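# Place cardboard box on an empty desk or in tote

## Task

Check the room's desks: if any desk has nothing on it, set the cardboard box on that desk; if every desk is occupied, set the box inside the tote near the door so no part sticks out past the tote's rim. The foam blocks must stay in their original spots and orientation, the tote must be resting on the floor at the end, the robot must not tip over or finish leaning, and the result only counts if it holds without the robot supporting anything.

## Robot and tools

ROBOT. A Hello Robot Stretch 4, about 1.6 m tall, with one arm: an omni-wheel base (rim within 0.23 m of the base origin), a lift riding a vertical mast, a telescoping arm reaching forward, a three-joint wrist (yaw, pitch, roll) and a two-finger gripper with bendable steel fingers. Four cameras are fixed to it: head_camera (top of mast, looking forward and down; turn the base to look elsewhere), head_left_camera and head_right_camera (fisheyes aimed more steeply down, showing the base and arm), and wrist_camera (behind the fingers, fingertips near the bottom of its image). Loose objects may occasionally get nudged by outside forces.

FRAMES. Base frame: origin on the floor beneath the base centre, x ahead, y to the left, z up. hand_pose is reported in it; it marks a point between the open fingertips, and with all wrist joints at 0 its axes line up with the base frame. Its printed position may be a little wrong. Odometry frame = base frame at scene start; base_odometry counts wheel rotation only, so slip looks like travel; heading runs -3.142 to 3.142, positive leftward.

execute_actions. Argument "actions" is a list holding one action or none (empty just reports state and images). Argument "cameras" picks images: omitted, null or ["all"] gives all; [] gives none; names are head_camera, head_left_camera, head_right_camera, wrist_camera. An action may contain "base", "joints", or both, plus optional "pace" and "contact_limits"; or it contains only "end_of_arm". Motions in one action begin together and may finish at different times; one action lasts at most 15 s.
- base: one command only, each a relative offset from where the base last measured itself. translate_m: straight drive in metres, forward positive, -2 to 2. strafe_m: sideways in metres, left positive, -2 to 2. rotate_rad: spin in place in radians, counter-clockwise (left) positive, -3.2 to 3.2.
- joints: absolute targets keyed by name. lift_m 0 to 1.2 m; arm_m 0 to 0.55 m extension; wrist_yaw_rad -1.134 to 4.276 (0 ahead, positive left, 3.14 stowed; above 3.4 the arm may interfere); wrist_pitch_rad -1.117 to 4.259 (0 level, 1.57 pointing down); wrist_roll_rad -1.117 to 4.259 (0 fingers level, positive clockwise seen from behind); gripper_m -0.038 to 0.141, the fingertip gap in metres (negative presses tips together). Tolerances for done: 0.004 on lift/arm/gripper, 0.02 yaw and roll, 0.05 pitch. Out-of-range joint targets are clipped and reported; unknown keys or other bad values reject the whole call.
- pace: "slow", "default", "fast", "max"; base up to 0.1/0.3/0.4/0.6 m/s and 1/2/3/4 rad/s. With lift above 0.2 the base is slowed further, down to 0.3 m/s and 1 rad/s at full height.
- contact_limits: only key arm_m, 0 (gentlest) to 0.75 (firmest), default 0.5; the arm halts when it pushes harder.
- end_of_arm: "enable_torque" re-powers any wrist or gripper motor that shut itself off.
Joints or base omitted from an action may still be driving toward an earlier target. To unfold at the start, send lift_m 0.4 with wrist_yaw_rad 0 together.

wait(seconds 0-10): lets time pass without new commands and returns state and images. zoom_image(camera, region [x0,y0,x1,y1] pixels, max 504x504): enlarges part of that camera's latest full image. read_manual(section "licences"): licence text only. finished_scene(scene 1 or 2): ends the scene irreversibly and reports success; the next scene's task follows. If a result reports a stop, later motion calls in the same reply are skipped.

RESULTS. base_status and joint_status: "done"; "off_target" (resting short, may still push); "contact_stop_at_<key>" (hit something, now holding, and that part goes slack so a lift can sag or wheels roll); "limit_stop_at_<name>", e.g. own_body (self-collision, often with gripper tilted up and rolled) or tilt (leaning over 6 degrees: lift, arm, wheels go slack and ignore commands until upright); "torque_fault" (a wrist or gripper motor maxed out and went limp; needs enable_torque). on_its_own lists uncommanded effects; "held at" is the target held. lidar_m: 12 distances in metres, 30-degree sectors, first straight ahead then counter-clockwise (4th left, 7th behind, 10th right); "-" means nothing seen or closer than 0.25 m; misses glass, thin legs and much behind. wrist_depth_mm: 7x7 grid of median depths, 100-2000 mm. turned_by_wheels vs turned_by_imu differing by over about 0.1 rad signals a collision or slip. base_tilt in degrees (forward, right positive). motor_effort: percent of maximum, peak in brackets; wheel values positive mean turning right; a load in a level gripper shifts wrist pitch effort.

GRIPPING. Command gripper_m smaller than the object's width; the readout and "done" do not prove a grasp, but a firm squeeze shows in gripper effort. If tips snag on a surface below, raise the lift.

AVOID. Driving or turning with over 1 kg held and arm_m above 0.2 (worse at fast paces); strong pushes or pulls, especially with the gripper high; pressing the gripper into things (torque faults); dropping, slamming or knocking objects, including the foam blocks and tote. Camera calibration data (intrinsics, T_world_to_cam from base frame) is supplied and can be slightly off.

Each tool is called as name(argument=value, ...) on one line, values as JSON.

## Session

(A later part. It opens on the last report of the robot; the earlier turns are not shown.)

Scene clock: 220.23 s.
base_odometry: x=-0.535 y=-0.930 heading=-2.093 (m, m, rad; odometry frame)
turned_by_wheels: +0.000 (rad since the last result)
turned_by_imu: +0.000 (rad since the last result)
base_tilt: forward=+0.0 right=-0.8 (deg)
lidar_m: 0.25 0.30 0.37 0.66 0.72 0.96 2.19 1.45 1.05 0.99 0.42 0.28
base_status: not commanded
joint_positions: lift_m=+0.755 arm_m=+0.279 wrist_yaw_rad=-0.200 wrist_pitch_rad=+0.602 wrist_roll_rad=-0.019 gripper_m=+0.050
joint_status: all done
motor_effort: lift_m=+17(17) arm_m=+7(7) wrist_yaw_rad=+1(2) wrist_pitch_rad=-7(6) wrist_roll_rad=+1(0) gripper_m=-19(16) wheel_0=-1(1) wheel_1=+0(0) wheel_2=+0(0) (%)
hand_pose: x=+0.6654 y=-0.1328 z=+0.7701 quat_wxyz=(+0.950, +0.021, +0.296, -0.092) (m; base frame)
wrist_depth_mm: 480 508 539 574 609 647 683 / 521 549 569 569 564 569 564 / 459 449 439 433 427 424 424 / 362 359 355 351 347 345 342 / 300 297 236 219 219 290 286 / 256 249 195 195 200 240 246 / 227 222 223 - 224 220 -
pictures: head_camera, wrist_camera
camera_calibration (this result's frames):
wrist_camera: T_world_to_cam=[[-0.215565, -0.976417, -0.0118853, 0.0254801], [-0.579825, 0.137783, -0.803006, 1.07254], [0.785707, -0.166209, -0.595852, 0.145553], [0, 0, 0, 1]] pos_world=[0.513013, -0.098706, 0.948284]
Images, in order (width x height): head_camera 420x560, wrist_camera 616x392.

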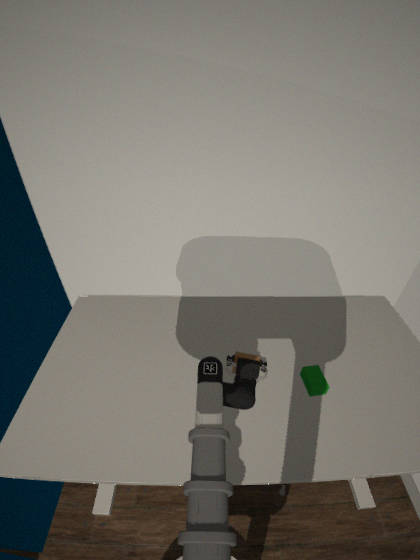

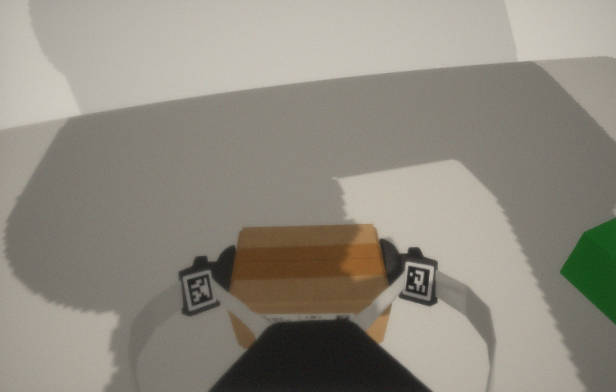

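execute_actions(actions=[{"joints": {"lift_m": 0.86}}], cameras=["wrist_camera"])

execute_actions(actions=[{"joints": {"arm_m": 0.0, "wrist_yaw_rad": 0.0}, "base": {"translate_m": -0.35}}], cameras=["wrist_camera", "head_left_camera"])

Scene clock: 227.27 s.
base_odometry: x=-0.535 y=-0.930 heading=-2.093 (m, m, rad; odometry frame)
turned_by_wheels: +0.000 (rad since the last result)
turned_by_imu: +0.001 (rad since the last result)
base_tilt: forward=+0.0 right=-0.8 (deg)
lidar_m: 0.28 0.30 0.40 0.67 0.70 0.93 2.19 1.45 1.05 0.99 0.41 0.30
base_status: not commanded
joint_positions: lift_m=+0.860 arm_m=+0.279 wrist_yaw_rad=-0.200 wrist_pitch_rad=+0.603 wrist_roll_rad=-0.019 gripper_m=+0.050
joint_status: all done
motor_effort: lift_m=+25(28) arm_m=+7(7) wrist_yaw_rad=+1(2) wrist_pitch_rad=-7(8) wrist_roll_rad=+0(0) gripper_m=-19(18) wheel_0=-1(1) wheel_1=+1(1) wheel_2=+0(0) (%)
hand_pose: x=+0.6654 y=-0.1328 z=+0.8744 quat_wxyz=(+0.950, +0.021, +0.296, -0.092) (m; base frame)
wrist_depth_mm: 488 508 544 574 615 647 691 / 517 554 591 621 668 715 750 / 564 603 634 640 634 627 621 / 535 530 525 517 508 512 500 / 442 439 236 220 219 427 421 / 375 368 195 195 200 351 338 / 334 327 330 - 334 324 296
pictures: wrist_camera
camera_calibration (this result's frames):
wrist_camera: T_world_to_cam=[[-0.215567, -0.976417, -0.0118826, 0.0267193], [-0.57995, 0.137809, -0.802911, 1.15628], [0.785614, -0.16619, -0.59598, 0.207897], [0, 0, 0, 1]] pos_world=[0.51302, -0.0987065, 1.05261]
Images, in order (width x height): wrist_camera 616x392.

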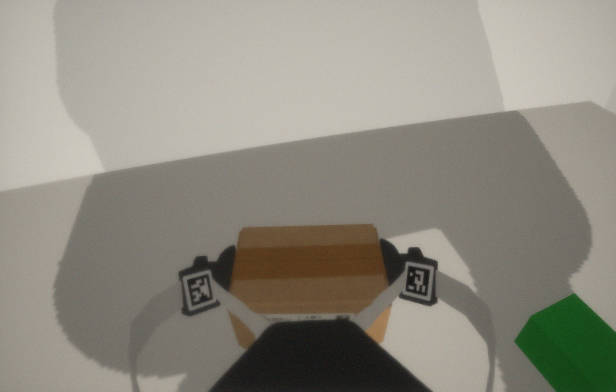

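Scene clock: 229.90 s.
base_odometry: x=-0.360 y=-0.627 heading=-2.093 (m, m, rad; odometry frame)
turned_by_wheels: +0.000 (rad since the last result)
turned_by_imu: +0.001 (rad since the last result)
base_tilt: forward=+0.0 right=-0.7 (deg)
lidar_m: 0.62 0.63 0.71 0.64 0.72 0.96 1.78 1.50 1.07 1.00 0.92 0.66
base_status: done
joint_positions: lift_m=+0.860 arm_m=+0.001 wrist_yaw_rad=+0.000 wrist_pitch_rad=+0.603 wrist_roll_rad=-0.019 gripper_m=+0.050
joint_status: all done
motor_effort: lift_m=+25(25) arm_m=-6(8) wrist_yaw_rad=+3(6) wrist_pitch_rad=-7(6) wrist_roll_rad=+0(0) gripper_m=-17(18) wheel_0=-3(9) wheel_1=-1(7) wheel_2=+3(9) (%)
hand_pose: x=+0.4097 y=-0.0874 z=+0.8743 quat_wxyz=(+0.955, -0.009, +0.297, +0.003) (m; base frame)
wrist_depth_mm: 1078 1118 1098 1098 1118 1118 1118 / 946 891 878 854 831 820 842 / 683 668 654 654 634 621 627 / 539 530 530 544 544 559 544 / 1118 1336 235 220 219 1308 1281 / 1078 1160 195 196 199 1118 1118 / 1060 1060 1060 - 1060 1042 1025
pictures: head_left_camera, wrist_camera
camera_calibration (this result's frames):
wrist_camera: T_world_to_cam=[[-0.0176577, -0.999774, -0.0118778, -0.067197], [-0.596003, 0.0200633, -0.802732, 0.997818], [0.802788, -0.00709525, -0.596222, 0.423385], [0, 0, 0, 1]] pos_world=[0.253627, -0.0841973, 1.05261]
Images, in order (width x height): head_left_camera 420x672, wrist_camera 616x392.

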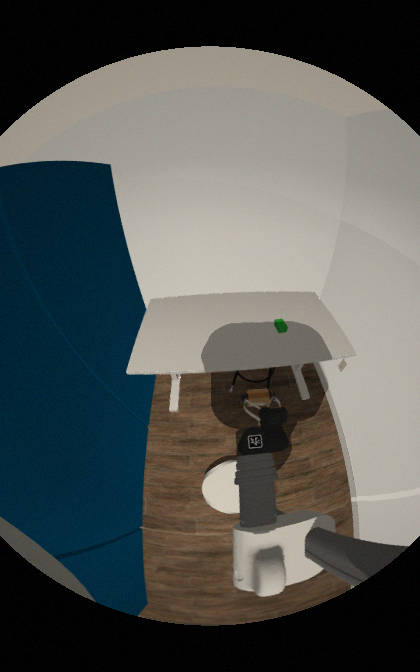

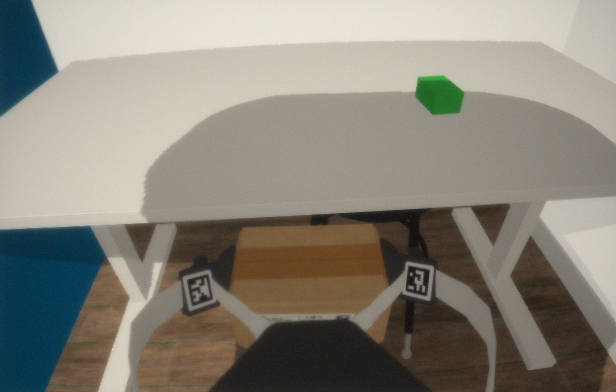

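execute_actions(actions=[{"base": {"rotate_rad": -0.09}}], cameras=[])

execute_actions(actions=[{"base": {"translate_m": -1.45}, "pace": "fast"}], cameras=["head_left_camera", "head_right_camera"])

Scene clock: 250.37 s.
base_odometry: x=-0.361 y=-0.627 heading=-2.182 (m, m, rad; odometry frame)
turned_by_wheels: -0.089 (rad since the last result)
turned_by_imu: -0.089 (rad since the last result)
base_tilt: forward=+0.0 right=-0.7 (deg)
lidar_m: 0.61 0.65 0.74 0.64 0.66 0.87 2.27 1.67 1.08 0.99 1.02 0.66
base_status: done
joint_positions: lift_m=+0.860 arm_m=+0.001 wrist_yaw_rad=+0.000 wrist_pitch_rad=+0.603 wrist_roll_rad=-0.019 gripper_m=+0.050
joint_status: not commanded
motor_effort: lift_m=+24(25) arm_m=-6(6) wrist_yaw_rad=+2(1) wrist_pitch_rad=-9(7) wrist_roll_rad=+1(1) gripper_m=-19(18) wheel_0=+2(5) wheel_1=+3(7) wheel_2=+5(6) (%)
hand_pose: x=+0.4097 y=-0.0874 z=+0.8743 quat_wxyz=(+0.955, -0.009, +0.297, +0.003) (m; base frame)
wrist_depth_mm: 1042 1060 1078 1138 1138 1160 1060 / 946 891 854 854 788 831 842 / 683 661 654 634 640 634 640 / 539 530 525 544 559 1118 1160 / 1098 1366 236 220 219 1336 1182 / 1138 1138 195 195 200 1138 1118 / 1078 1060 1078 - 1078 1042 1042
pictures: none
No camera images: the call's "cameras" was empty. Leave "cameras" out to get every camera's image.

Scene clock: 255.47 s.
base_odometry: x=+0.472 y=+0.560 heading=-2.182 (m, m, rad; odometry frame)
turned_by_wheels: +0.000 (rad since the last result)
turned_by_imu: +0.003 (rad since the last result)
base_tilt: forward=+0.0 right=-0.8 (deg)
lidar_m: 2.05 0.85 0.55 0.52 1.43 0.93 0.81 0.82 0.66 1.15 1.18 1.51
base_status: done
joint_positions: lift_m=+0.860 arm_m=+0.001 wrist_yaw_rad=+0.000 wrist_pitch_rad=+0.603 wrist_roll_rad=-0.019 gripper_m=+0.050
joint_status: not commanded
motor_effort: lift_m=+25(25) arm_m=-6(6) wrist_yaw_rad=+2(2) wrist_pitch_rad=-7(8) wrist_roll_rad=+1(0) gripper_m=-18(20) wheel_0=-2(8) wheel_1=-3(7) wheel_2=+1(18) (%)
hand_pose: x=+0.4097 y=-0.0874 z=+0.8743 quat_wxyz=(+0.955, -0.009, +0.297, +0.003) (m; base frame)
wrist_depth_mm: 1098 1618 - - - 1756 1281 / 1098 1756 - - - 1756 1308 / 1042 1661 - - - 1808 1336 / 1025 1576 1708 1661 1661 1661 1336 / 991 1397 236 220 220 1397 1308 / 960 1182 195 196 200 1118 1160 / 931 1078 1078 - 1078 1025 1025
pictures: head_left_camera, head_right_camera
Images, in order (width x height): head_left_camera 420x672, head_right_camera 420x672.

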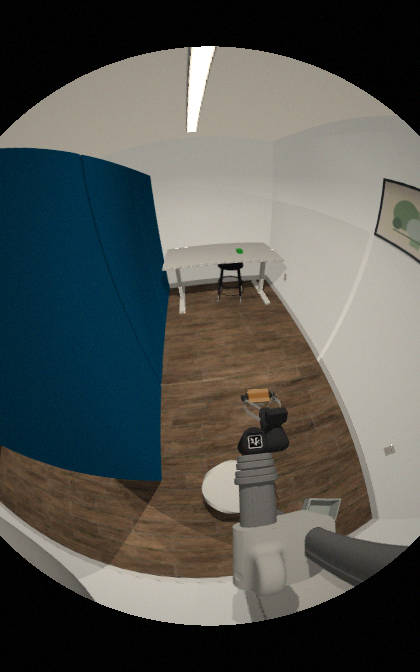

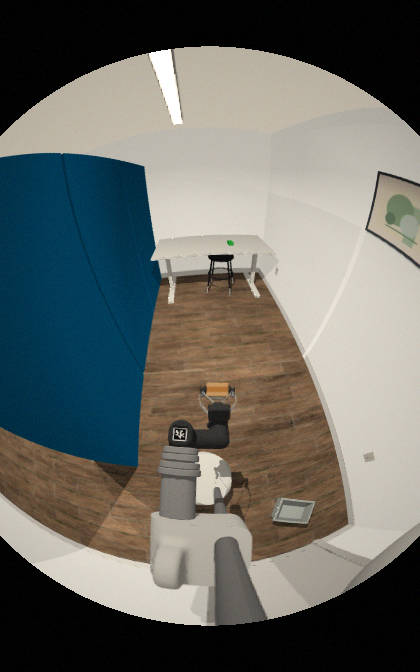

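execute_actions(actions=[{"base": {"translate_m": -0.35}, "pace": "fast"}], cameras=[])

execute_actions(actions=[{"base": {"rotate_rad": 1.63}}], cameras=["head_left_camera", "head_camera"])

Scene clock: 262.33 s.
base_odometry: x=+0.673 y=+0.846 heading=-2.183 (m, m, rad; odometry frame)
turned_by_wheels: +0.000 (rad since the last result)
turned_by_imu: +0.002 (rad since the last result)
base_tilt: forward=+0.0 right=-0.7 (deg)
lidar_m: 2.39 0.76 0.64 2.78 0.85 0.55 0.45 0.47 0.66 0.52 1.23 1.53
base_status: done
joint_positions: lift_m=+0.860 arm_m=+0.001 wrist_yaw_rad=+0.000 wrist_pitch_rad=+0.603 wrist_roll_rad=-0.019 gripper_m=+0.050
joint_status: not commanded
motor_effort: lift_m=+24(25) arm_m=-6(6) wrist_yaw_rad=+2(3) wrist_pitch_rad=-7(8) wrist_roll_rad=+0(0) gripper_m=-19(18) wheel_0=-3(8) wheel_1=-1(8) wheel_2=+2(12) (%)
hand_pose: x=+0.4096 y=-0.0874 z=+0.8743 quat_wxyz=(+0.955, -0.009, +0.297, +0.003) (m; base frame)
wrist_depth_mm: 1025 1661 - - - 1756 1308 / 991 1661 - - - 1863 1336 / 991 1618 - - - 1863 1366 / 960 1537 1708 1661 1661 1618 1397 / 931 1366 236 220 219 1366 1308 / 904 1118 195 196 200 1138 1160 / 878 1060 1042 - 1078 1060 1042
pictures: none
No camera images: the call's "cameras" was empty. Leave "cameras" out to get every camera's image.

Scene clock: 264.43 s.
base_odometry: x=+0.673 y=+0.847 heading=-0.554 (m, m, rad; odometry frame)
turned_by_wheels: +1.629 (rad since the last result)
turned_by_imu: +1.649 (rad since the last result)
base_tilt: forward=+0.0 right=-0.8 (deg)
lidar_m: 2.47 0.78 0.55 0.48 0.47 0.68 0.55 1.22 1.61 2.40 0.70 0.63
base_status: done
joint_positions: lift_m=+0.860 arm_m=+0.001 wrist_yaw_rad=+0.000 wrist_pitch_rad=+0.603 wrist_roll_rad=-0.019 gripper_m=+0.050
joint_status: not commanded
motor_effort: lift_m=+25(25) arm_m=-6(6) wrist_yaw_rad=+2(2) wrist_pitch_rad=-8(8) wrist_roll_rad=+0(1) gripper_m=-20(20) wheel_0=-3(7) wheel_1=-4(9) wheel_2=-4(8) (%)
hand_pose: x=+0.4096 y=-0.0874 z=+0.8743 quat_wxyz=(+0.955, -0.009, +0.297, +0.003) (m; base frame)
wrist_depth_mm: 946 1464 - - - 569 424 / 946 1430 - - - 580 430 / 960 1499 - - - 609 436 / 917 1397 1618 1661 1661 621 442 / 917 1336 236 220 219 627 449 / 891 1160 195 195 200 559 488 / 866 1042 1060 - 1025 640 574
pictures: head_camera, head_left_camera
Images, in order (width x height): head_camera 420x560, head_left_camera 420x672.

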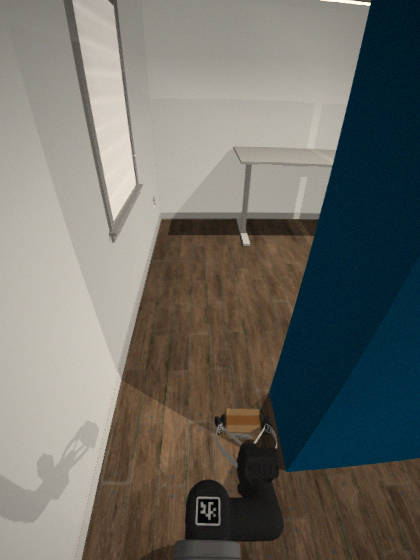

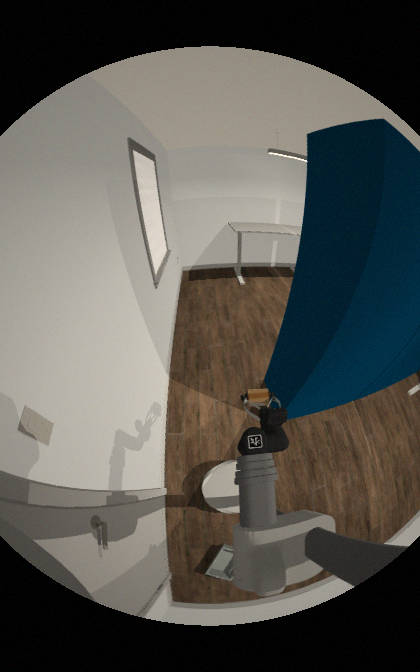

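execute_actions(actions=[{"base": {"translate_m": 1.75}, "pace": "fast"}], cameras=["head_left_camera", "head_camera"])

Scene clock: 276.97 s.
base_odometry: x=+2.162 y=-0.073 heading=-0.553 (m, m, rad; odometry frame)
turned_by_wheels: +0.000 (rad since the last result)
turned_by_imu: +0.000 (rad since the last result)
base_tilt: forward=+0.0 right=-0.7 (deg)
lidar_m: 1.01 0.88 0.61 0.56 0.58 0.82 2.00 0.84 1.06 2.30 1.44 1.02
base_status: done
joint_positions: lift_m=+0.860 arm_m=+0.001 wrist_yaw_rad=+0.000 wrist_pitch_rad=+0.603 wrist_roll_rad=-0.019 gripper_m=+0.050
joint_status: not commanded
motor_effort: lift_m=+24(25) arm_m=-6(6) wrist_yaw_rad=+2(1) wrist_pitch_rad=-8(9) wrist_roll_rad=+0(0) gripper_m=-18(19) wheel_0=+2(8) wheel_1=+1(8) wheel_2=+1(13) (%)
hand_pose: x=+0.4096 y=-0.0874 z=+0.8743 quat_wxyz=(+0.955, -0.009, +0.297, +0.003) (m; base frame)
wrist_depth_mm: 1098 1397 1464 1464 1464 1499 1499 / 1098 1464 1537 1576 1576 1618 1661 / 1060 1618 1756 1708 1708 1863 1863 / 1060 1537 1708 1661 1576 1576 1661 / 1042 1366 235 220 219 1397 1366 / 1025 1182 195 196 200 1138 1138 / 1008 1060 1078 - 1060 1042 1025
pictures: head_camera, head_left_camera
Images, in order (width x height): head_camera 420x560, head_left_camera 420x672.

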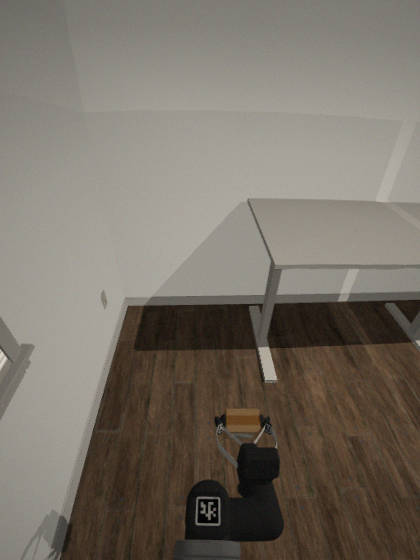

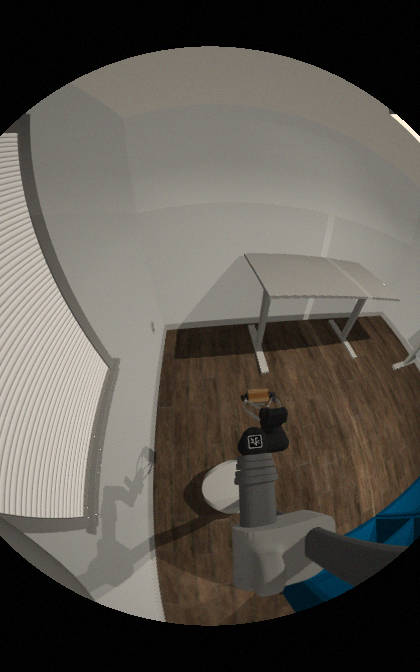

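execute_actions(actions=[{"base": {"strafe_m": -0.6}, "joints": {"lift_m": 1.14}, "pace": "fast"}], cameras=["wrist_camera", "head_camera"])

Scene clock: 290.93 s.
base_odometry: x=+1.847 y=-0.584 heading=-0.553 (m, m, rad; odometry frame)
turned_by_wheels: +0.000 (rad since the last result)
turned_by_imu: -0.001 (rad since the last result)
base_tilt: forward=+0.0 right=-0.8 (deg)
lidar_m: 0.97 1.02 1.25 1.16 1.25 0.80 0.75 0.76 1.02 1.71 1.51 1.04
base_status: done
joint_positions: lift_m=+1.140 arm_m=+0.001 wrist_yaw_rad=+0.000 wrist_pitch_rad=+0.603 wrist_roll_rad=-0.019 gripper_m=+0.050
joint_status: all done
motor_effort: lift_m=+24(26) arm_m=-6(6) wrist_yaw_rad=+2(3) wrist_pitch_rad=-8(10) wrist_roll_rad=-1(1) gripper_m=-21(20) wheel_0=-1(11) wheel_1=-1(13) wheel_2=+0(3) (%)
hand_pose: x=+0.4097 y=-0.0874 z=+1.1544 quat_wxyz=(+0.955, -0.009, +0.297, +0.003) (m; base frame)
wrist_depth_mm: 1430 1430 1397 1366 1336 1397 1336 / 1537 1537 991 976 946 960 960 / 1756 1661 1756 1863 1808 1921 1863 / 1863 1921 1921 1921 - - - / 1756 1863 235 220 219 1708 1708 / 1576 1499 195 196 200 1464 1464 / 1397 1336 1336 - 1366 1308 1308
pictures: head_camera, wrist_camera
camera_calibration (this result's frames):
wrist_camera: T_world_to_cam=[[-0.0174981, -0.999776, -0.0118827, -0.0638923], [-0.595899, 0.0199712, -0.802811, 1.22268], [0.802869, -0.00696677, -0.596115, 0.590229], [0, 0, 0, 1]] pos_world=[0.253601, -0.0841844, 1.33267]
Images, in order (width x height): head_camera 420x560, wrist_camera 616x392.

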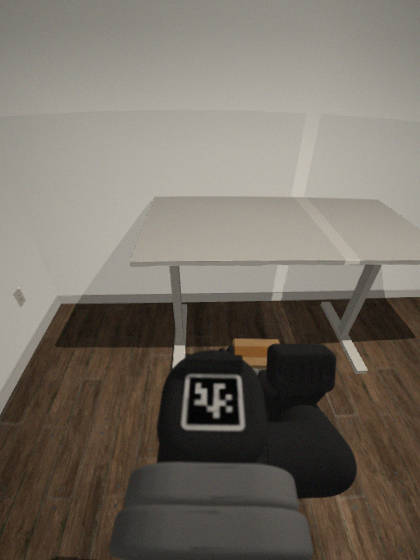

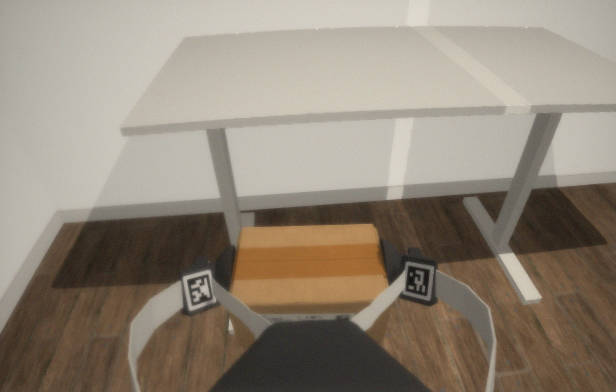

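execute_actions(actions=[{"base": {"translate_m": 0.55}, "joints": {"arm_m": 0.27}}], cameras=["wrist_camera", "head_camera"])

Scene clock: 302.53 s.
base_odometry: x=+2.314 y=-0.873 heading=-0.553 (m, m, rad; odometry frame)
turned_by_wheels: +0.000 (rad since the last result)
turned_by_imu: +0.001 (rad since the last result)
base_tilt: forward=+0.0 right=-0.8 (deg)
lidar_m: 0.44 0.47 1.31 1.20 1.26 1.71 1.29 1.31 1.75 1.69 0.67 0.47
base_status: done
joint_positions: lift_m=+1.140 arm_m=+0.269 wrist_yaw_rad=+0.000 wrist_pitch_rad=+0.603 wrist_roll_rad=-0.019 gripper_m=+0.050
joint_status: all done
motor_effort: lift_m=+24(24) arm_m=+7(8) wrist_yaw_rad=+2(3) wrist_pitch_rad=-7(8) wrist_roll_rad=+1(1) gripper_m=-17(19) wheel_0=+3(8) wheel_1=+3(9) wheel_2=-1(11) (%)
hand_pose: x=+0.6775 y=-0.0874 z=+1.1544 quat_wxyz=(+0.955, -0.009, +0.297, +0.003) (m; base frame)
wrist_depth_mm: 668 691 691 715 715 741 759 / 715 741 768 788 798 809 831 / 798 759 750 732 723 723 723 / 661 609 603 603 591 585 580 / 508 508 236 220 219 492 484 / 433 421 195 195 200 404 418 / 387 379 379 - 382 373 373
pictures: head_camera, wrist_camera
camera_calibration (this result's frames):
wrist_camera: T_world_to_cam=[[-0.0174228, -0.999778, -0.0118844, -0.0592372], [-0.595823, 0.019927, -0.802869, 1.38231], [0.802927, -0.0069072, -0.596038, 0.375103], [0, 0, 0, 1]] pos_world=[0.521398, -0.0841783, 1.33268]
Images, in order (width x height): head_camera 420x560, wrist_camera 616x392.

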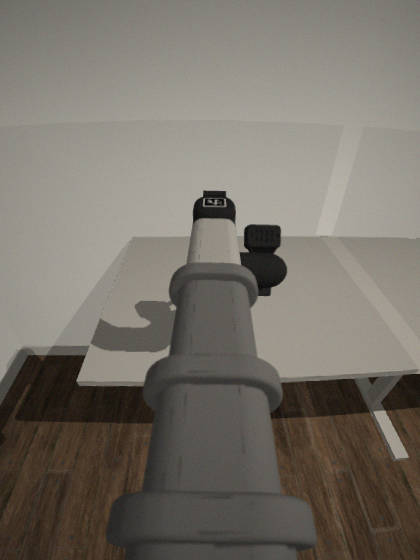

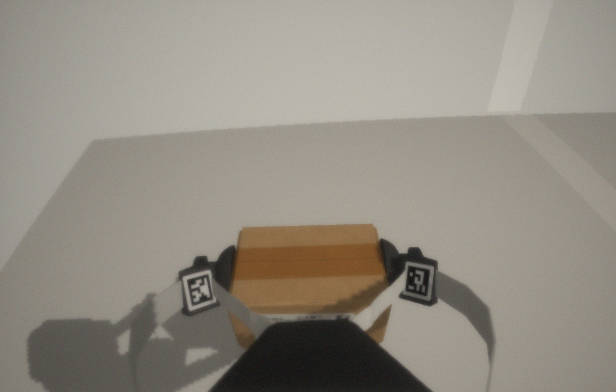

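execute_actions(actions=[{"joints": {"lift_m": 1.01}}], cameras=["wrist_camera"])

Scene clock: 310.47 s.
base_odometry: x=+2.314 y=-0.873 heading=-0.553 (m, m, rad; odometry frame)
turned_by_wheels: +0.000 (rad since the last result)
turned_by_imu: +0.001 (rad since the last result)
base_tilt: forward=+0.0 right=-0.8 (deg)
lidar_m: 0.43 0.49 1.30 1.20 1.25 1.69 1.27 1.32 1.73 1.67 0.69 0.49
base_status: not commanded
joint_positions: lift_m=+1.010 arm_m=+0.269 wrist_yaw_rad=+0.000 wrist_pitch_rad=+0.603 wrist_roll_rad=-0.019 gripper_m=+0.050
joint_status: all done
motor_effort: lift_m=+18(19) arm_m=+6(6) wrist_yaw_rad=+2(2) wrist_pitch_rad=-8(6) wrist_roll_rad=+0(0) gripper_m=-22(19) wheel_0=+3(3) wheel_1=+3(3) wheel_2=-1(1) (%)
hand_pose: x=+0.6775 y=-0.0874 z=+1.0250 quat_wxyz=(+0.955, -0.009, +0.297, +0.003) (m; base frame)
wrist_depth_mm: 683 691 707 723 723 732 759 / 699 676 640 634 627 627 627 / 508 500 492 480 477 473 473 / 404 402 394 392 389 382 382 / 334 332 236 220 219 322 319 / 283 277 195 196 200 267 272 / 253 249 249 - 250 244 -
pictures: wrist_camera
camera_calibration (this result's frames):
wrist_camera: T_world_to_cam=[[-0.0174228, -0.999778, -0.0118844, -0.0607757], [-0.595823, 0.019927, -0.802868, 1.27837], [0.802927, -0.00690715, -0.596038, 0.297941], [0, 0, 0, 1]] pos_world=[0.521401, -0.0841783, 1.20323]
Images, in order (width x height): wrist_camera 616x392.

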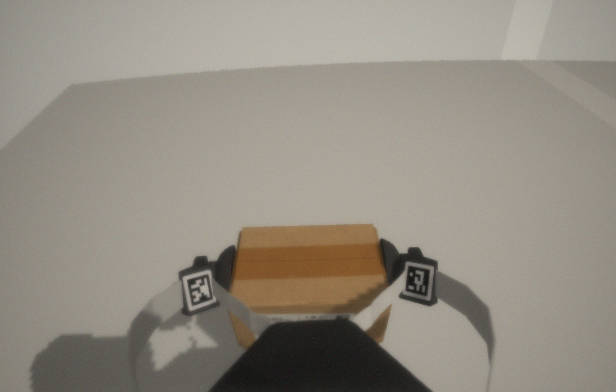

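execute_actions(actions=[{"joints": {"lift_m": 0.99}, "pace": "slow"}], cameras=["wrist_camera"])

Scene clock: 315.70 s.
base_odometry: x=+2.314 y=-0.873 heading=-0.553 (m, m, rad; odometry frame)
turned_by_wheels: +0.000 (rad since the last result)
turned_by_imu: +0.001 (rad since the last result)
base_tilt: forward=+0.0 right=-0.8 (deg)
lidar_m: 0.42 0.48 1.31 1.20 1.23 1.70 1.28 1.31 1.77 1.69 0.68 0.48
base_status: not commanded
joint_positions: lift_m=+0.990 arm_m=+0.269 wrist_yaw_rad=+0.000 wrist_pitch_rad=+0.603 wrist_roll_rad=-0.019 gripper_m=+0.050
joint_status: all done
motor_effort: lift_m=+17(19) arm_m=+6(6) wrist_yaw_rad=+2(2) wrist_pitch_rad=-7(7) wrist_roll_rad=+0(1) gripper_m=-21(19) wheel_0=+3(3) wheel_1=+3(3) wheel_2=-1(1) (%)
hand_pose: x=+0.6775 y=-0.0874 z=+1.0050 quat_wxyz=(+0.955, -0.009, +0.297, +0.003) (m; base frame)
wrist_depth_mm: 676 683 699 715 732 741 759 / 691 615 591 580 574 569 580 / 466 459 449 442 436 436 436 / 370 366 362 362 355 353 347 / 306 304 236 220 220 296 293 / 262 254 195 196 200 244 250 / 233 228 229 - 231 224 -
pictures: wrist_camera
camera_calibration (this result's frames):
wrist_camera: T_world_to_cam=[[-0.0174231, -0.999778, -0.0118845, -0.0610131], [-0.595823, 0.0199272, -0.802869, 1.26232], [0.802927, -0.00690738, -0.596038, 0.286022], [0, 0, 0, 1]] pos_world=[0.521402, -0.0841784, 1.18323]
Images, in order (width x height): wrist_camera 616x392.

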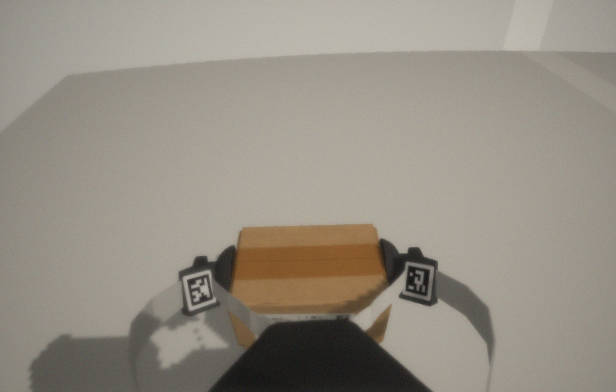

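execute_actions(actions=[{"joints": {"lift_m": 0.985}, "pace": "slow"}], cameras=[])

execute_actions(actions=[{"joints": {"gripper_m": 0.141}}], cameras=["wrist_camera"])

execute_actions(actions=[{"joints": {"lift_m": 1.08}}], cameras=[])

execute_actions(actions=[{"joints": {"arm_m": 0.0}, "base": {"translate_m": -0.3}}], cameras=["wrist_camera", "head_camera", "head_left_camera"])

Scene clock: 320.70 s.
base_odometry: x=+2.314 y=-0.873 heading=-0.553 (m, m, rad; odometry frame)
turned_by_wheels: +0.000 (rad since the last result)
turned_by_imu: +0.001 (rad since the last result)
base_tilt: forward=+0.0 right=-0.8 (deg)
lidar_m: 0.43 0.48 1.30 1.21 1.25 1.67 1.27 1.30 1.70 1.69 0.68 0.47
base_status: not commanded
joint_positions: lift_m=+0.985 arm_m=+0.269 wrist_yaw_rad=+0.000 wrist_pitch_rad=+0.603 wrist_roll_rad=-0.019 gripper_m=+0.050
joint_status: all done
motor_effort: lift_m=+18(17) arm_m=+6(6) wrist_yaw_rad=+1(2) wrist_pitch_rad=-5(8) wrist_roll_rad=+1(0) gripper_m=-19(18) wheel_0=+3(3) wheel_1=+3(3) wheel_2=-1(1) (%)
hand_pose: x=+0.6775 y=-0.0874 z=+1.0000 quat_wxyz=(+0.955, -0.009, +0.297, +0.003) (m; base frame)
wrist_depth_mm: 676 683 699 715 715 723 741 / 668 591 580 564 564 564 564 / 459 452 439 433 433 427 421 / 364 357 357 349 347 343 342 / 300 300 236 220 219 290 285 / 256 249 195 196 200 239 245 / 228 222 224 - 224 220 -
pictures: none
No camera images: the call's "cameras" was empty. Leave "cameras" out to get every camera's image.

Scene clock: 322.63 s.
base_odometry: x=+2.314 y=-0.873 heading=-0.553 (m, m, rad; odometry frame)
turned_by_wheels: +0.000 (rad since the last result)
turned_by_imu: +0.000 (rad since the last result)
base_tilt: forward=+0.0 right=-0.8 (deg)
lidar_m: 0.44 0.49 1.30 1.19 1.25 1.69 1.27 1.31 1.71 1.70 0.71 0.47
base_status: not commanded
joint_positions: lift_m=+0.985 arm_m=+0.269 wrist_yaw_rad=+0.000 wrist_pitch_rad=+0.602 wrist_roll_rad=-0.019 gripper_m=+0.141
joint_status: all done
motor_effort: lift_m=+18(17) arm_m=+6(6) wrist_yaw_rad=+2(1) wrist_pitch_rad=-7(6) wrist_roll_rad=+0(1) gripper_m=+1(18) wheel_0=+3(3) wheel_1=+3(3) wheel_2=-1(1) (%)
hand_pose: x=+0.6775 y=-0.0874 z=+1.0001 quat_wxyz=(+0.955, -0.009, +0.297, +0.003) (m; base frame)
wrist_depth_mm: 676 683 707 715 723 723 732 / 668 609 580 569 564 564 569 / 455 449 442 433 430 424 427 / 362 362 353 351 347 345 342 / 301 300 290 229 277 281 286 / 255 249 228 167 236 241 245 / 228 224 229 - 225 219 -
pictures: wrist_camera
camera_calibration (this result's frames):
wrist_camera: T_world_to_cam=[[-0.0174226, -0.999778, -0.0118893, -0.0610669], [-0.595606, 0.0199289, -0.803029, 1.25841], [0.803087, -0.00690951, -0.595821, 0.282726], [0, 0, 0, 1]] pos_world=[0.521399, -0.0841786, 1.17827]
Images, in order (width x height): wrist_camera 616x392.

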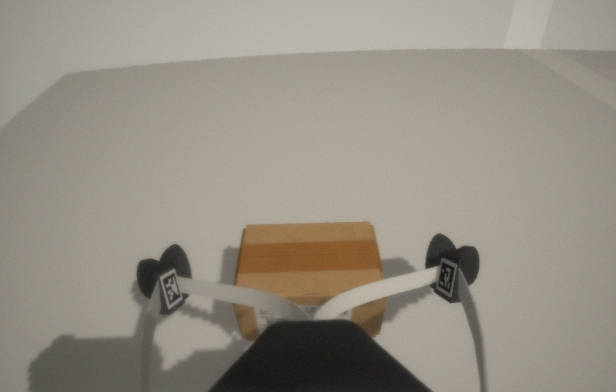

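Scene clock: 324.03 s.
base_odometry: x=+2.314 y=-0.873 heading=-0.553 (m, m, rad; odometry frame)
turned_by_wheels: +0.000 (rad since the last result)
turned_by_imu: +0.000 (rad since the last result)
base_tilt: forward=+0.0 right=-0.8 (deg)
lidar_m: 0.44 0.47 1.30 1.21 1.25 1.66 1.26 1.30 1.74 1.68 0.66 0.48
base_status: not commanded
joint_positions: lift_m=+1.080 arm_m=+0.269 wrist_yaw_rad=+0.000 wrist_pitch_rad=+0.602 wrist_roll_rad=-0.019 gripper_m=+0.141
joint_status: all done
motor_effort: lift_m=+24(23) arm_m=+6(6) wrist_yaw_rad=+2(2) wrist_pitch_rad=-6(7) wrist_roll_rad=+0(1) gripper_m=-1(2) wheel_0=+3(3) wheel_1=+3(3) wheel_2=-1(1) (%)
hand_pose: x=+0.6775 y=-0.0874 z=+1.0945 quat_wxyz=(+0.955, -0.009, +0.297, +0.003) (m; base frame)
wrist_depth_mm: 676 683 691 707 741 732 750 / 741 750 750 768 778 778 788 / 778 640 634 627 609 615 609 / 521 517 508 500 496 496 488 / 433 427 427 424 415 402 410 / 364 355 345 168 343 345 351 / 325 322 329 - 322 312 314
pictures: none
No camera images: the call's "cameras" was empty. Leave "cameras" out to get every camera's image.

Scene clock: 326.50 s.
base_odometry: x=+2.059 y=-0.715 heading=-0.553 (m, m, rad; odometry frame)
turned_by_wheels: +0.000 (rad since the last result)
turned_by_imu: +0.001 (rad since the last result)
base_tilt: forward=+0.0 right=-0.7 (deg)
lidar_m: 0.73 0.74 1.26 1.19 1.21 1.69 0.98 1.00 1.34 1.69 1.14 0.77
base_status: done
joint_positions: lift_m=+1.080 arm_m=+0.001 wrist_yaw_rad=+0.000 wrist_pitch_rad=+0.602 wrist_roll_rad=-0.019 gripper_m=+0.141
joint_status: all done
motor_effort: lift_m=+24(25) arm_m=-6(7) wrist_yaw_rad=+3(2) wrist_pitch_rad=-7(6) wrist_roll_rad=+0(1) gripper_m=-1(1) wheel_0=-3(6) wheel_1=-3(7) wheel_2=+3(12) (%)
hand_pose: x=+0.4098 y=-0.0874 z=+1.0946 quat_wxyz=(+0.955, -0.009, +0.296, +0.003) (m; base frame)
wrist_depth_mm: 1182 1182 1182 1182 1138 1160 1118 / 1281 931 831 732 820 809 820 / 1366 647 640 654 654 668 683 / 1618 1576 1661 1708 1756 1756 1708 / 1756 1708 1661 1708 1618 1618 1576 / 1430 1397 1430 167 1430 1397 1430 / 1308 1308 1308 - 1308 1229 1281
pictures: head_camera, head_left_camera, wrist_camera
camera_calibration (this result's frames):
wrist_camera: T_world_to_cam=[[-0.017641, -0.999774, -0.0118949, -0.0645645], [-0.595343, 0.0200612, -0.803221, 1.17496], [0.803278, -0.00708806, -0.595562, 0.553653], [0, 0, 0, 1]] pos_world=[0.25363, -0.0841967, 1.27272]
Images, in order (width x height): head_camera 420x560, head_left_camera 420x672, wrist_camera 616x392.

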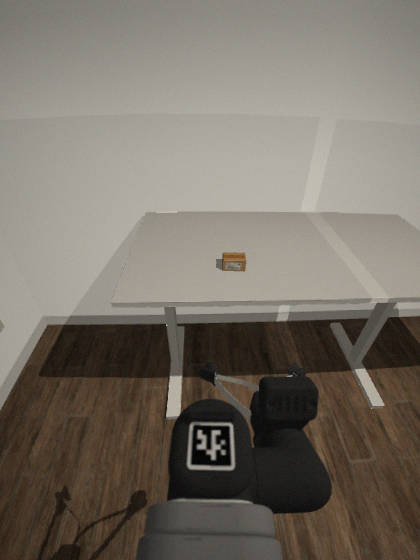

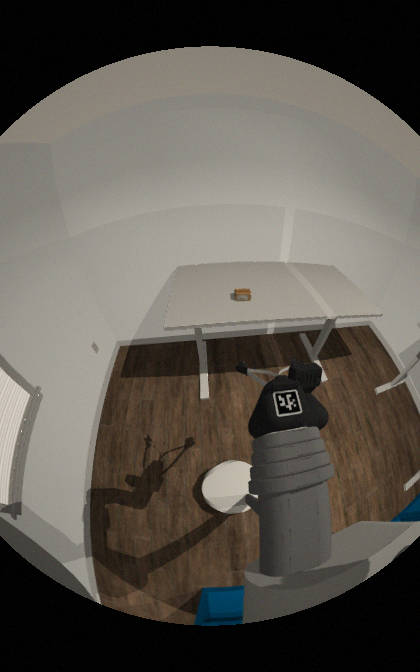

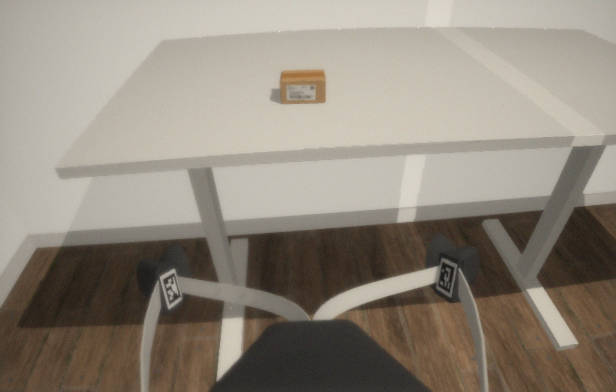

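finished_scene(scene=1)

The scene is finished: the task was done.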